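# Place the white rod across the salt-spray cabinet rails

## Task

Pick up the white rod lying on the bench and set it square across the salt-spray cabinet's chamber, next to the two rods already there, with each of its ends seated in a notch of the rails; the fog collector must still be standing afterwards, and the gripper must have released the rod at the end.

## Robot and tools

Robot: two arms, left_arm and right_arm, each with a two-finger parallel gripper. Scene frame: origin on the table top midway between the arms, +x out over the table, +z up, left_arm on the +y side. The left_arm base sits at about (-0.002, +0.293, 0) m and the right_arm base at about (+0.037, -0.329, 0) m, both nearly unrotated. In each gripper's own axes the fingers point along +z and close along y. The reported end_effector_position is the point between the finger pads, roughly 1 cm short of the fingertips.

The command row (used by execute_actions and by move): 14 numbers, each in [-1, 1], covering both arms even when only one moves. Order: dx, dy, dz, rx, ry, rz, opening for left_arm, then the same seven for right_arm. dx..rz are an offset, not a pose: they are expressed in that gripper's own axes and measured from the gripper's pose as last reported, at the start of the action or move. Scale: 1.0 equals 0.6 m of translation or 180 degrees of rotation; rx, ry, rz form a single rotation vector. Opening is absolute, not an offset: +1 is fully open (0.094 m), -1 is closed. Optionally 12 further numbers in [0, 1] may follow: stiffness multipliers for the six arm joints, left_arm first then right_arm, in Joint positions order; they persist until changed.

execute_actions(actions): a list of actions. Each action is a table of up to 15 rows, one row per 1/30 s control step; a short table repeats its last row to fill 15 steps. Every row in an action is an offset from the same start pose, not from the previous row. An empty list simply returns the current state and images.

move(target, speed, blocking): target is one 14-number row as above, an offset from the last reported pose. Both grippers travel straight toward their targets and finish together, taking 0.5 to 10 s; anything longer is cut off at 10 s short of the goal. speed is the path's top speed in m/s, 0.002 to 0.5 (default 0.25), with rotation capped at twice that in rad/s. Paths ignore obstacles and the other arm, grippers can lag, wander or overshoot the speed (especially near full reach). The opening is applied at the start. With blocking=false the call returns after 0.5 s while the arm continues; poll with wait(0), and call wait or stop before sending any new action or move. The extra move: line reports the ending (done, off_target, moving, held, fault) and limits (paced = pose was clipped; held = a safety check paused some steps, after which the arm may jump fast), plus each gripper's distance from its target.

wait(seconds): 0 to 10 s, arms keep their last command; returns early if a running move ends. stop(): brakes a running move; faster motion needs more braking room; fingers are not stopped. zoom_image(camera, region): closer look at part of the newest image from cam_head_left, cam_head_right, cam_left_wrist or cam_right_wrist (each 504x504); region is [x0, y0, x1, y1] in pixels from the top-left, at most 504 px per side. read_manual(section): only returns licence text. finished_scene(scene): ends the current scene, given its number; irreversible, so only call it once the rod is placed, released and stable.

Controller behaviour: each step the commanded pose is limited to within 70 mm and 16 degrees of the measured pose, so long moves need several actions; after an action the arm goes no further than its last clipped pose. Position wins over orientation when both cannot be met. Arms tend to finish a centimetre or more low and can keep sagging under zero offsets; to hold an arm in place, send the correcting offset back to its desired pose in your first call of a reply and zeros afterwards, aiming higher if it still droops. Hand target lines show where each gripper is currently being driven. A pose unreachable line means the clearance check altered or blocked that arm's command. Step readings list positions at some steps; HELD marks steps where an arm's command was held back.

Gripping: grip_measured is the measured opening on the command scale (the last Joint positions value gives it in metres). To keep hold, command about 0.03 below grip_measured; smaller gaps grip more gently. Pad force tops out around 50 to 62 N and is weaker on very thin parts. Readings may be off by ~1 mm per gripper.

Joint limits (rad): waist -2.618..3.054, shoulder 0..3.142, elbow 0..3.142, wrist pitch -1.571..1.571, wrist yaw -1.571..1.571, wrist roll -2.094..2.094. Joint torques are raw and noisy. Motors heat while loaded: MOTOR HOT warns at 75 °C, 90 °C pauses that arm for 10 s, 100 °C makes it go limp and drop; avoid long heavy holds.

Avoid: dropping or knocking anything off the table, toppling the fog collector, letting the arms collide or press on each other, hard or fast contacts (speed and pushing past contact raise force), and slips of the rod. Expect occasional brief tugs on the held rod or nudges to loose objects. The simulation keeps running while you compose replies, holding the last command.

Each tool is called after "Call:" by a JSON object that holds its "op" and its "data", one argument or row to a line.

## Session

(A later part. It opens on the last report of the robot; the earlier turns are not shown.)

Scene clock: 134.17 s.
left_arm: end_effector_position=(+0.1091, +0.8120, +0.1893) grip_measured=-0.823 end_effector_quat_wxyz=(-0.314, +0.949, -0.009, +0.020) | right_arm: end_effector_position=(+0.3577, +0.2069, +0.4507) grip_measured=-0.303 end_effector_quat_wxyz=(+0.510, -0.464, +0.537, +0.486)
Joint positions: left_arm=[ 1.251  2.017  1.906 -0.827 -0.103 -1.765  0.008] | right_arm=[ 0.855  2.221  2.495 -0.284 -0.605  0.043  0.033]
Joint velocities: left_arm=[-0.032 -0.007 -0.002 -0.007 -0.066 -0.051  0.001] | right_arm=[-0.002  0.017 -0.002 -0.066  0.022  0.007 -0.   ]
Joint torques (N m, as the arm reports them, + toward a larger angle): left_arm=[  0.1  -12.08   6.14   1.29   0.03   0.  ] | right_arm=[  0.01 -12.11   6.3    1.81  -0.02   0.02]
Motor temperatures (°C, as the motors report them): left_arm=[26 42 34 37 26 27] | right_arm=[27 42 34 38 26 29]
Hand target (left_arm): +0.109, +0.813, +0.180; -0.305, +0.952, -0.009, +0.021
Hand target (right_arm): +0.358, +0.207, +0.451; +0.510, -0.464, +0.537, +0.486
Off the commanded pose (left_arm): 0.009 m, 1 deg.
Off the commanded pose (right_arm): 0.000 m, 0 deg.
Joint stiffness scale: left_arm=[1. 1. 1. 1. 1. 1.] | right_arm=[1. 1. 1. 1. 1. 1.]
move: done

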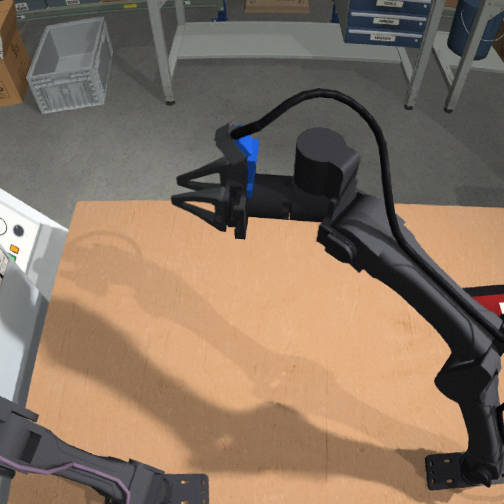

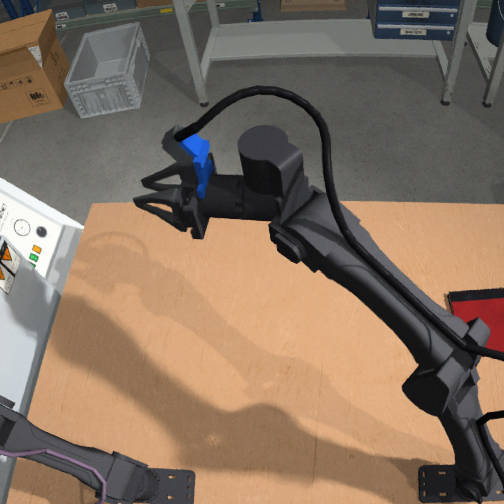

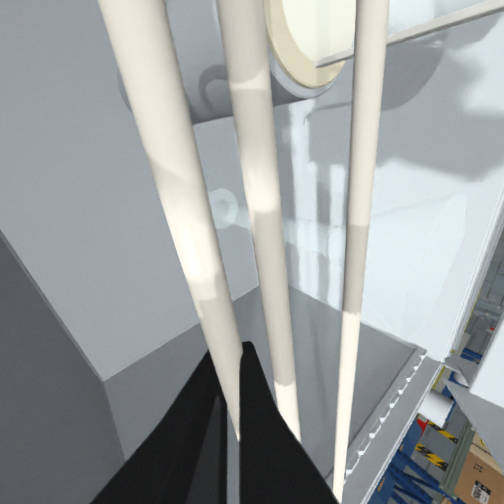

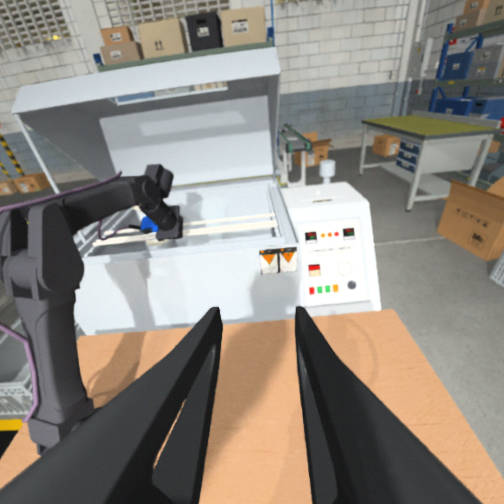

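Call:
{"op": "execute_actions", "data": {
  "actions": [
    [[0,0,0,0,0,0,-0.81, 0,0,0,0,0,0,-0.3]],
    [[0,0,0,0,0,0,-0.79, 0,0,0,0,0,0,-0.3],[0,0,0,0,0,0,-0.78, 0,0,0,0,0,0,-0.3],[0,0,0,0,0,0,-0.77, 0,0,0,0,0,0,-0.3],[0,0,0,0,0,0,-0.76, 0,0,0,0,0,0,-0.3],[0,0,0,0,0,0,-0.75, 0,0,0,0,0,0,-0.3],[0,0,0,0,0,0,-0.74, 0,0,0,0,0,0,-0.3],[0,0,0,0,0,0,-0.73, 0,0,0,0,0,0,-0.3],[0,0,0,0,0,0,-0.72, 0,0,0,0,0,0,-0.3]]
  ]
}}

Call:
{"op": "zoom_image", "data": {
  "camera": "cam_right_wrist",
  "region": [230, 190, 320, 265]
}}

Call:
{"op": "zoom_image", "data": {
  "camera": "cam_right_wrist",
  "region": [60, 200, 180, 290]
}}

Scene clock: 136.40 s.
left_arm: end_effector_position=(+0.1091, +0.8120, +0.1893) grip_measured=-0.721 end_effector_quat_wxyz=(-0.314, +0.949, -0.009, +0.020) | right_arm: end_effector_position=(+0.3577, +0.2069, +0.4507) grip_measured=-0.303 end_effector_quat_wxyz=(+0.510, -0.464, +0.537, +0.486)
Joint positions: left_arm=[ 1.251  2.017  1.906 -0.827 -0.103 -1.765  0.013] | right_arm=[ 0.855  2.221  2.495 -0.284 -0.605  0.043  0.033]
Joint velocities: left_arm=[ 0.017  0.002  0.002  0.037 -0.007 -0.051 -0.001] | right_arm=[-0.002 -0.002  0.012  0.007 -0.007 -0.051  0.001]
Joint torques (N m, as the arm reports them, + toward a larger angle): left_arm=[ -0.05 -13.79   6.19   1.29  -0.01   0.01] | right_arm=[ -0.02 -12.11   6.29   1.81  -0.02   0.02]
Motor temperatures (°C, as the motors report them): left_arm=[26 42 34 37 26 27] | right_arm=[27 42 34 38 26 29]
Hand target (left_arm): +0.109, +0.812, +0.189; -0.314, +0.949, -0.009, +0.020
Hand target (right_arm): +0.358, +0.207, +0.451; +0.510, -0.464, +0.537, +0.486
Off the commanded pose (left_arm): 0.000 m, 0 deg.
Off the commanded pose (right_arm): 0.000 m, 0 deg.
Joint stiffness scale: left_arm=[1. 1. 1. 1. 1. 1.] | right_arm=[1. 1. 1. 1. 1. 1.]
Step readings (end_effector_position; steps 1 to 15: 1st action; 16 to 30: 2nd action):
0: left_arm (+0.1091, +0.8120, +0.1893) | right_arm (+0.3577, +0.2069, +0.4507)
1: left_arm (+0.1091, +0.8120, +0.1893) | right_arm (+0.3577, +0.2069, +0.4507)
2: left_arm (+0.1091, +0.8120, +0.1893) | right_arm (+0.3577, +0.2069, +0.4507)
4: left_arm (+0.1091, +0.8120, +0.1893) | right_arm (+0.3577, +0.2069, +0.4507)
8: left_arm (+0.1091, +0.8120, +0.1893) | right_arm (+0.3577, +0.2069, +0.4507)
15: left_arm (+0.1091, +0.8120, +0.1893) | right_arm (+0.3577, +0.2069, +0.4507)
16: left_arm (+0.1091, +0.8120, +0.1893) | right_arm (+0.3577, +0.2069, +0.4507)
17: left_arm (+0.1090, +0.8120, +0.1893) | right_arm (+0.3577, +0.2069, +0.4507)
19: left_arm (+0.1090, +0.8120, +0.1893) | right_arm (+0.3577, +0.2069, +0.4507)
23: left_arm (+0.1091, +0.8120, +0.1893) | right_arm (+0.3577, +0.2069, +0.4507)
30: end_effector_position above

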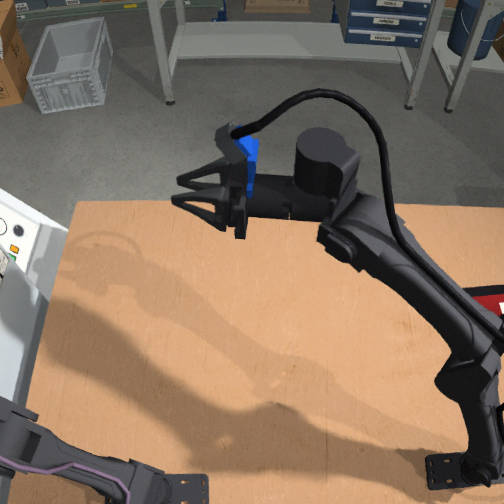

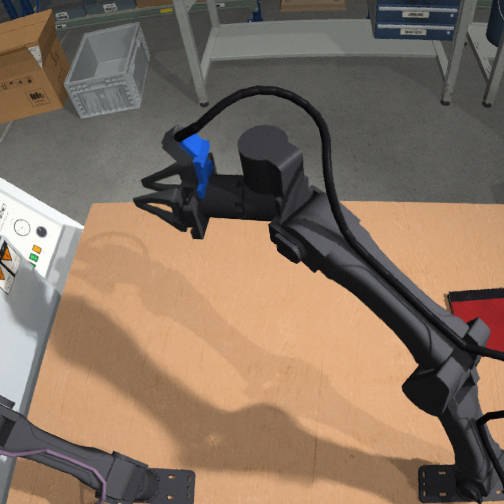

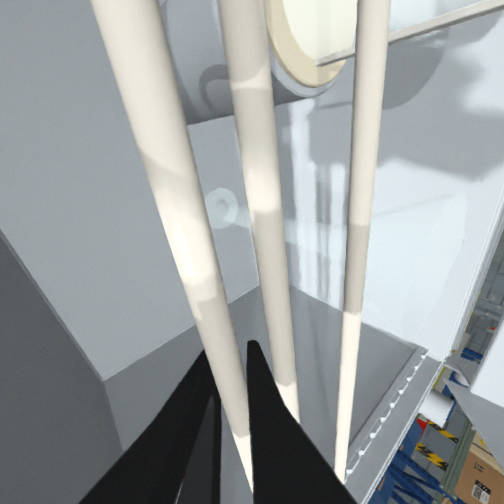

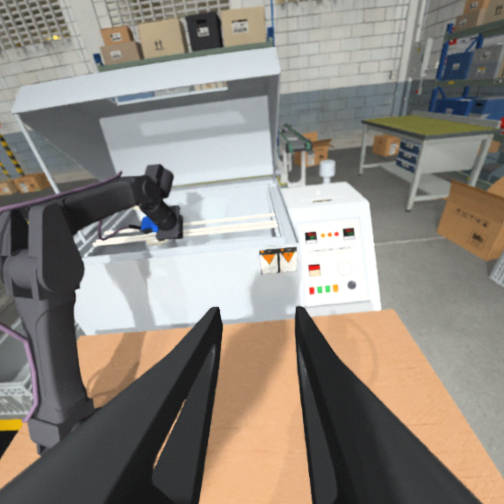

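Region (230, 190, 320, 265) of cam_right_wrist's 504x504 image, scaled by 5.600, with more detail than that image has.

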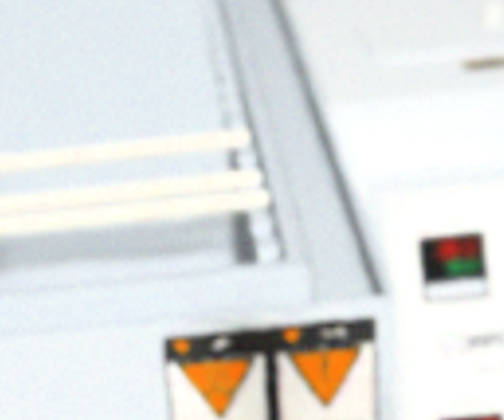

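Region (60, 200, 180, 290) of cam_right_wrist's 504x504 image, scaled by 4.200, with more detail than that image has; it fills the top 378 rows of this view, and the rest is white.

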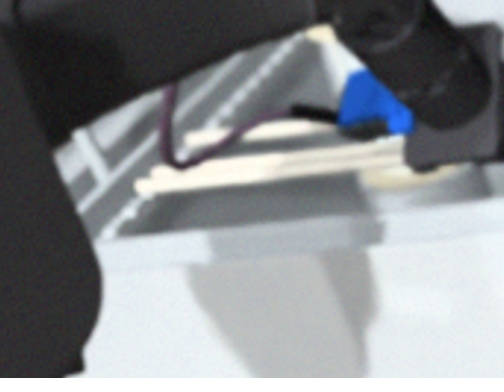

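Call:
{"op": "execute_actions", "data": {
  "actions": [
    [[0,0,0,0,0,0,-0.71, 0,0,0,0,0,0,-0.3],[0,0,0,0,0,0,-0.70, 0,0,0,0,0,0,-0.3],[0,0,0,0,0,0,-0.69, 0,0,0,0,0,0,-0.3],[0,0,0,0,0,0,-0.68, 0,0,0,0,0,0,-0.3],[0,0,0,0,0,0,-0.67, 0,0,0,0,0,0,-0.3],[0,0,0,0,0,0,-0.66, 0,0,0,0,0,0,-0.3]]
  ]
}}

Call:
{"op": "zoom_image", "data": {
  "camera": "cam_right_wrist",
  "region": [230, 190, 320, 265]
}}

Call:
{"op": "zoom_image", "data": {
  "camera": "cam_right_wrist",
  "region": [60, 200, 180, 290]
}}

Scene clock: 137.37 s.
left_arm: end_effector_position=(+0.1091, +0.8120, +0.1893) grip_measured=-0.661 end_effector_quat_wxyz=(-0.314, +0.949, -0.009, +0.020) | right_arm: end_effector_position=(+0.3577, +0.2069, +0.4507) grip_measured=-0.303 end_effector_quat_wxyz=(+0.510, -0.464, +0.537, +0.486)
Joint positions: left_arm=[ 1.251  2.017  1.906 -0.827 -0.103 -1.765  0.016] | right_arm=[ 0.855  2.221  2.495 -0.284 -0.605  0.043  0.033]
Joint velocities: left_arm=[-0.007 -0.002  0.002 -0.051  0.007  0.007 -0.   ] | right_arm=[-0.022  0.002 -0.002  0.022 -0.037 -0.037 -0.   ]
Joint torques (N m, as the arm reports them, + toward a larger angle): left_arm=[ -0.06 -13.8    6.19   1.28  -0.02   0.  ] | right_arm=[ -0.06 -12.13   6.28   1.79  -0.03   0.02]
Motor temperatures (°C, as the motors report them): left_arm=[26 42 34 37 26 27] | right_arm=[27 42 34 38 26 29]
Hand target (left_arm): +0.109, +0.812, +0.189; -0.314, +0.949, -0.009, +0.020
Hand target (right_arm): +0.358, +0.207, +0.451; +0.510, -0.464, +0.537, +0.486
Off the commanded pose (left_arm): 0.000 m, 0 deg.
Off the commanded pose (right_arm): 0.000 m, 0 deg.
Joint stiffness scale: left_arm=[1. 1. 1. 1. 1. 1.] | right_arm=[1. 1. 1. 1. 1. 1.]
Step readings (end_effector_position):
0: left_arm (+0.1091, +0.8120, +0.1893) | right_arm (+0.3577, +0.2069, +0.4507)
1: left_arm (+0.1091, +0.8120, +0.1893) | right_arm (+0.3577, +0.2069, +0.4507)
2: left_arm (+0.1091, +0.8120, +0.1893) | right_arm (+0.3577, +0.2069, +0.4507)
4: left_arm (+0.1091, +0.8120, +0.1893) | right_arm (+0.3577, +0.2069, +0.4507)
8: left_arm (+0.1091, +0.8120, +0.1893) | right_arm (+0.3577, +0.2069, +0.4507)
15: end_effector_position above

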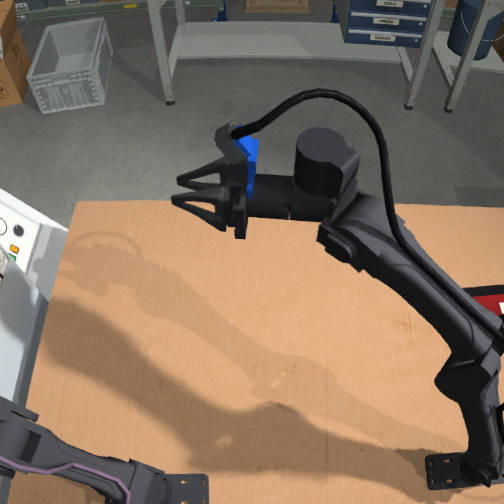

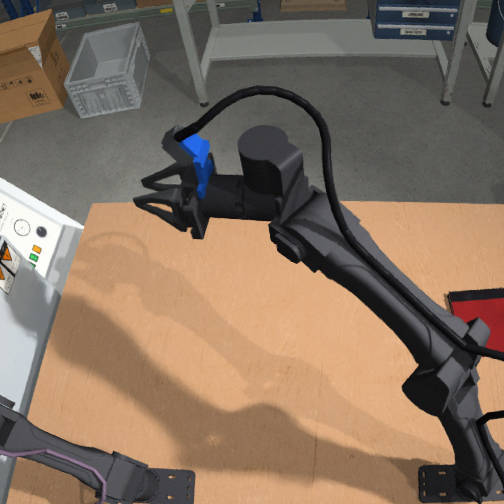

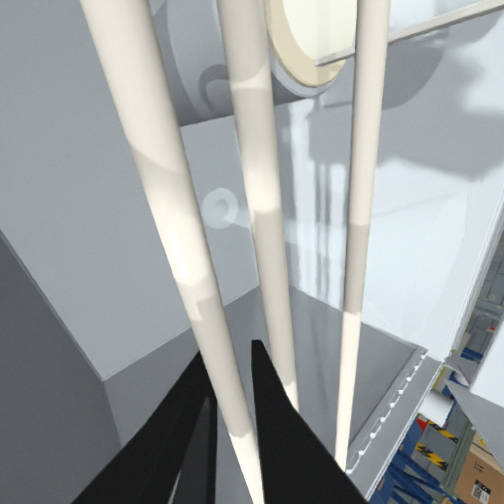

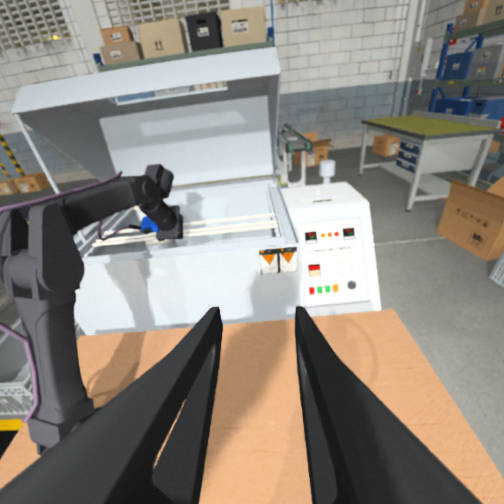

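Region (230, 190, 320, 265) of cam_right_wrist's 504x504 image, scaled by 5.600, with more detail than that image has.

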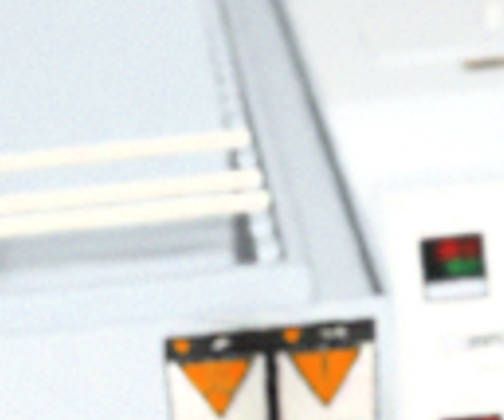

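Region (60, 200, 180, 290) of cam_right_wrist's 504x504 image, scaled by 4.200, with more detail than that image has; it fills the top 378 rows of this view, and the rest is white.

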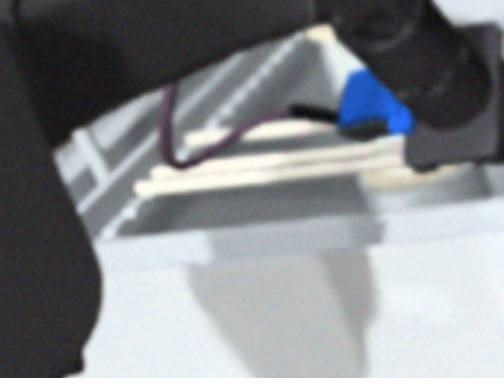

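Call:
{"op": "move", "data": {
  "target": [0,0.006,-0.12,0,0,0,-0.61, 0,0,0,0,0,0,-0.3],
  "speed": 0.03
}}

Call:
{"op": "zoom_image", "data": {
  "camera": "cam_right_wrist",
  "region": [230, 190, 320, 265]
}}

Call:
{"op": "zoom_image", "data": {
  "camera": "cam_right_wrist",
  "region": [60, 200, 180, 290]
}}

Scene clock: 140.40 s.
left_arm: end_effector_position=(+0.1049, +0.7717, +0.2314) grip_measured=-0.611 end_effector_quat_wxyz=(-0.307, +0.951, -0.007, +0.023) | right_arm: end_effector_position=(+0.3577, +0.2069, +0.4507) grip_measured=-0.303 end_effector_quat_wxyz=(+0.510, -0.464, +0.537, +0.486)
Joint positions: left_arm=[ 1.239  1.89   1.906 -0.968 -0.103 -1.782  0.018] | right_arm=[ 0.855  2.221  2.495 -0.284 -0.605  0.043  0.033]
Joint velocities: left_arm=[-0.002 -0.007  0.007 -0.022 -0.037 -0.081  0.   ] | right_arm=[-0.017  0.007 -0.017  0.007  0.022  0.037 -0.   ]
Joint torques (N m, as the arm reports them, + toward a larger angle): left_arm=[ -1.01 -14.19   7.1    1.03  -0.15  -0.02] | right_arm=[  0.01 -12.09   6.33   1.82  -0.03   0.02]
Motor temperatures (°C, as the motors report them): left_arm=[26 43 34 37 26 27] | right_arm=[27 42 34 38 26 29]
Hand target (left_arm): +0.107, +0.766, +0.244; -0.314, +0.949, -0.009, +0.020
Hand target (right_arm): +0.358, +0.207, +0.451; +0.510, -0.464, +0.537, +0.486
Off the commanded pose (left_arm): 0.015 m, 1 deg.
Off the commanded pose (right_arm): 0.000 m, 0 deg.
Joint stiffness scale: left_arm=[1. 1. 1. 1. 1. 1.] | right_arm=[1. 1. 1. 1. 1. 1.]
move: off_target (left_arm)

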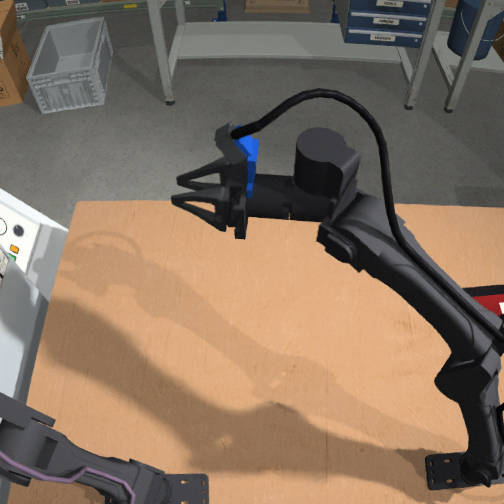

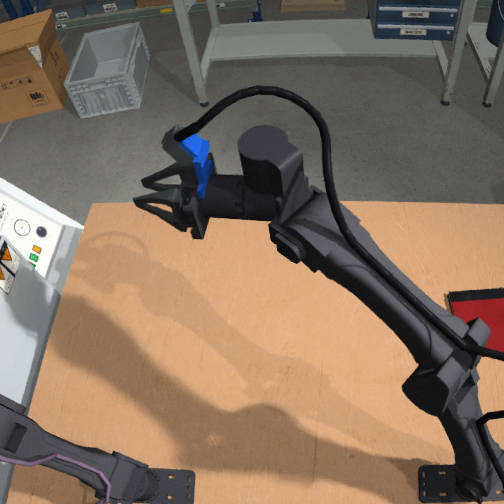

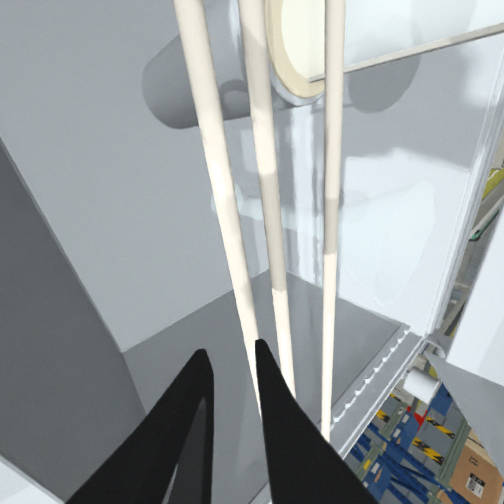

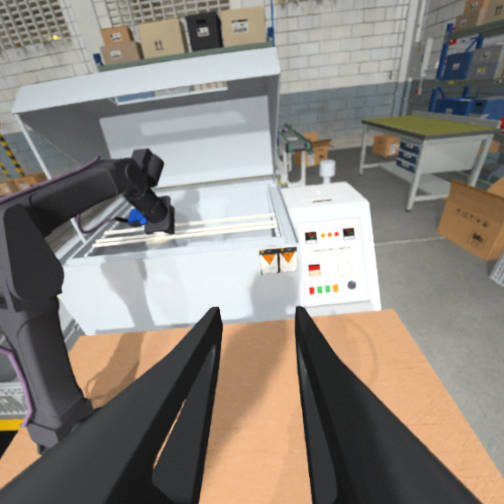

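Region (230, 190, 320, 265) of cam_right_wrist's 504x504 image, scaled by 5.600, with more detail than that image has.

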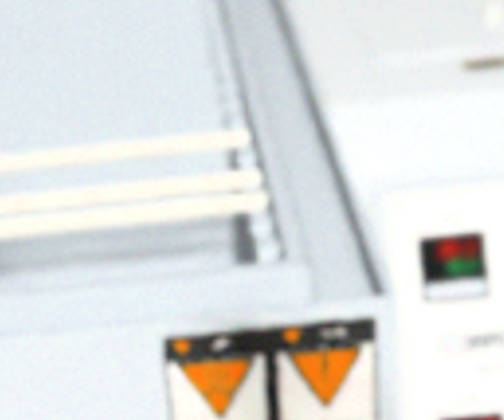

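Region (60, 200, 180, 290) of cam_right_wrist's 504x504 image, scaled by 4.200, with more detail than that image has; it fills the top 378 rows of this view, and the rest is white.

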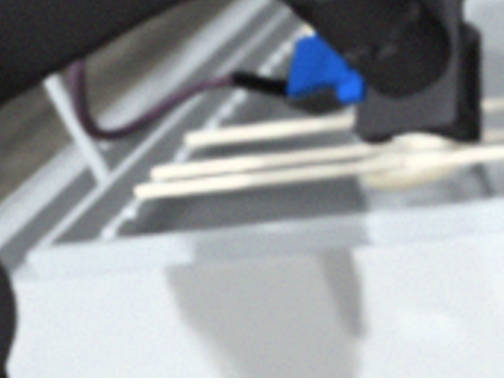

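Call:
{"op": "execute_actions", "data": {
  "actions": [
    [[0,0,0,0,0,0,0.6, 0,0,0,0,0,0,-0.3]]
  ]
}}

Call:
{"op": "zoom_image", "data": {
  "camera": "cam_left_wrist",
  "region": [200, 354, 400, 504]
}}

Scene clock: 141.13 s.
left_arm: end_effector_position=(+0.1049, +0.7714, +0.2312) grip_measured=+0.599 end_effector_quat_wxyz=(-0.306, +0.952, -0.007, +0.023) | right_arm: end_effector_position=(+0.3577, +0.2069, +0.4507) grip_measured=-0.303 end_effector_quat_wxyz=(+0.510, -0.464, +0.537, +0.486)
Joint positions: left_arm=[ 1.239  1.89   1.906 -0.97  -0.103 -1.782  0.075] | right_arm=[ 0.855  2.221  2.495 -0.284 -0.605  0.043  0.033]
Joint velocities: left_arm=[-0.012 -0.002  0.002 -0.037 -0.037 -0.066 -0.   ] | right_arm=[-0.012 -0.012  0.012 -0.007 -0.037  0.051  0.001]
Joint torques (N m, as the arm reports them, + toward a larger angle): left_arm=[ -0.05 -12.17   6.02   1.27  -0.01   0.01] | right_arm=[  0.   -12.12   6.34   1.81  -0.03   0.02]
Motor temperatures (°C, as the motors report them): left_arm=[26 43 34 37 26 27] | right_arm=[27 42 34 38 26 29]
Hand target (left_arm): +0.105, +0.772, +0.231; -0.307, +0.951, -0.007, +0.023
Hand target (right_arm): +0.358, +0.207, +0.451; +0.510, -0.464, +0.537, +0.486
Off the commanded pose (left_arm): 0.000 m, 0 deg.
Off the commanded pose (right_arm): 0.000 m, 0 deg.
Joint stiffness scale: left_arm=[1. 1. 1. 1. 1. 1.] | right_arm=[1. 1. 1. 1. 1. 1.]
Step readings (end_effector_position):
0: left_arm (+0.1049, +0.7714, +0.2312) | right_arm (+0.3577, +0.2069, +0.4507)
1: left_arm (+0.1049, +0.7714, +0.2312) | right_arm (+0.3577, +0.2069, +0.4507)
2: left_arm (+0.1049, +0.7714, +0.2312) | right_arm (+0.3577, +0.2069, +0.4507)
4: left_arm (+0.1049, +0.7714, +0.2312) | right_arm (+0.3577, +0.2069, +0.4507)
8: left_arm (+0.1049, +0.7714, +0.2312) | right_arm (+0.3577, +0.2069, +0.4507)
15: end_effector_position above

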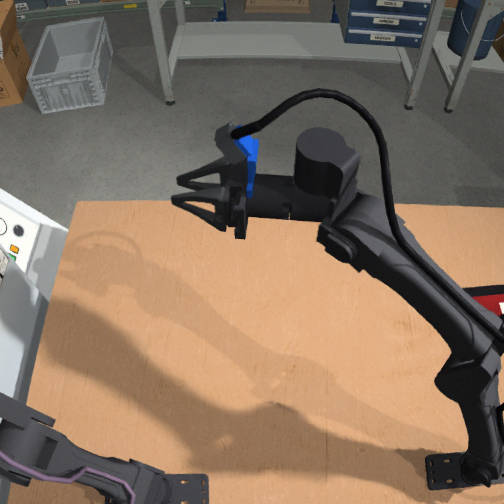

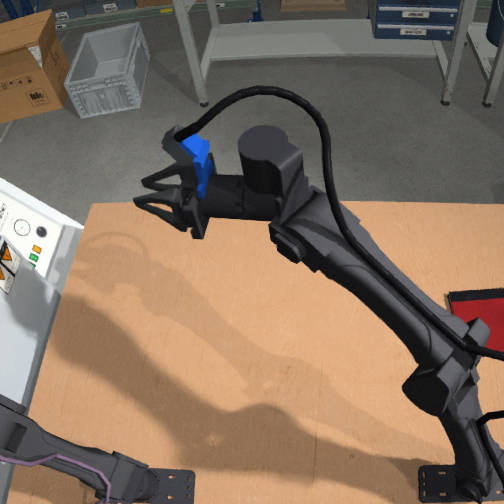

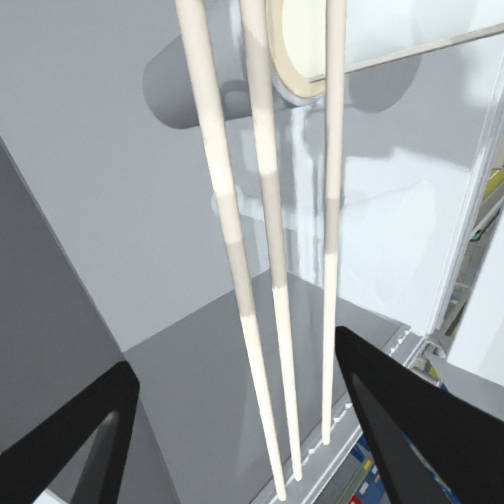

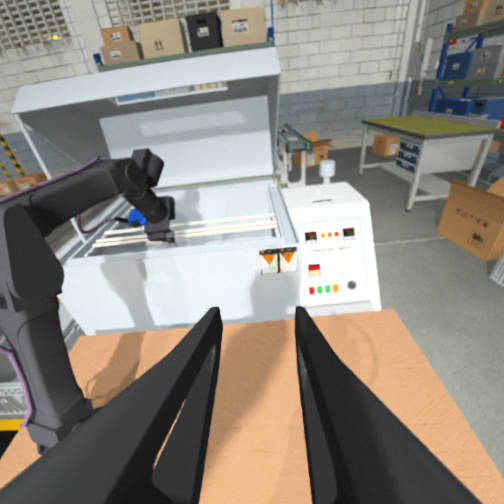

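Region (200, 354, 400, 504) of cam_left_wrist's 504x504 image, scaled by 2.520, with more detail than that image has; it fills the top 378 rows of this view, and the rest is white.

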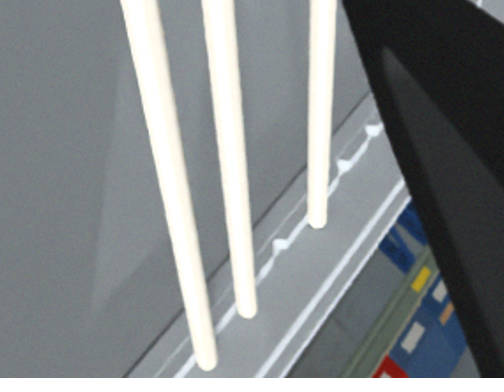

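Both ends are seated in line with the others.

Call:
{"op": "finished_scene", "data": {
  "scene": 2
}}

The scene is finished: the task was done.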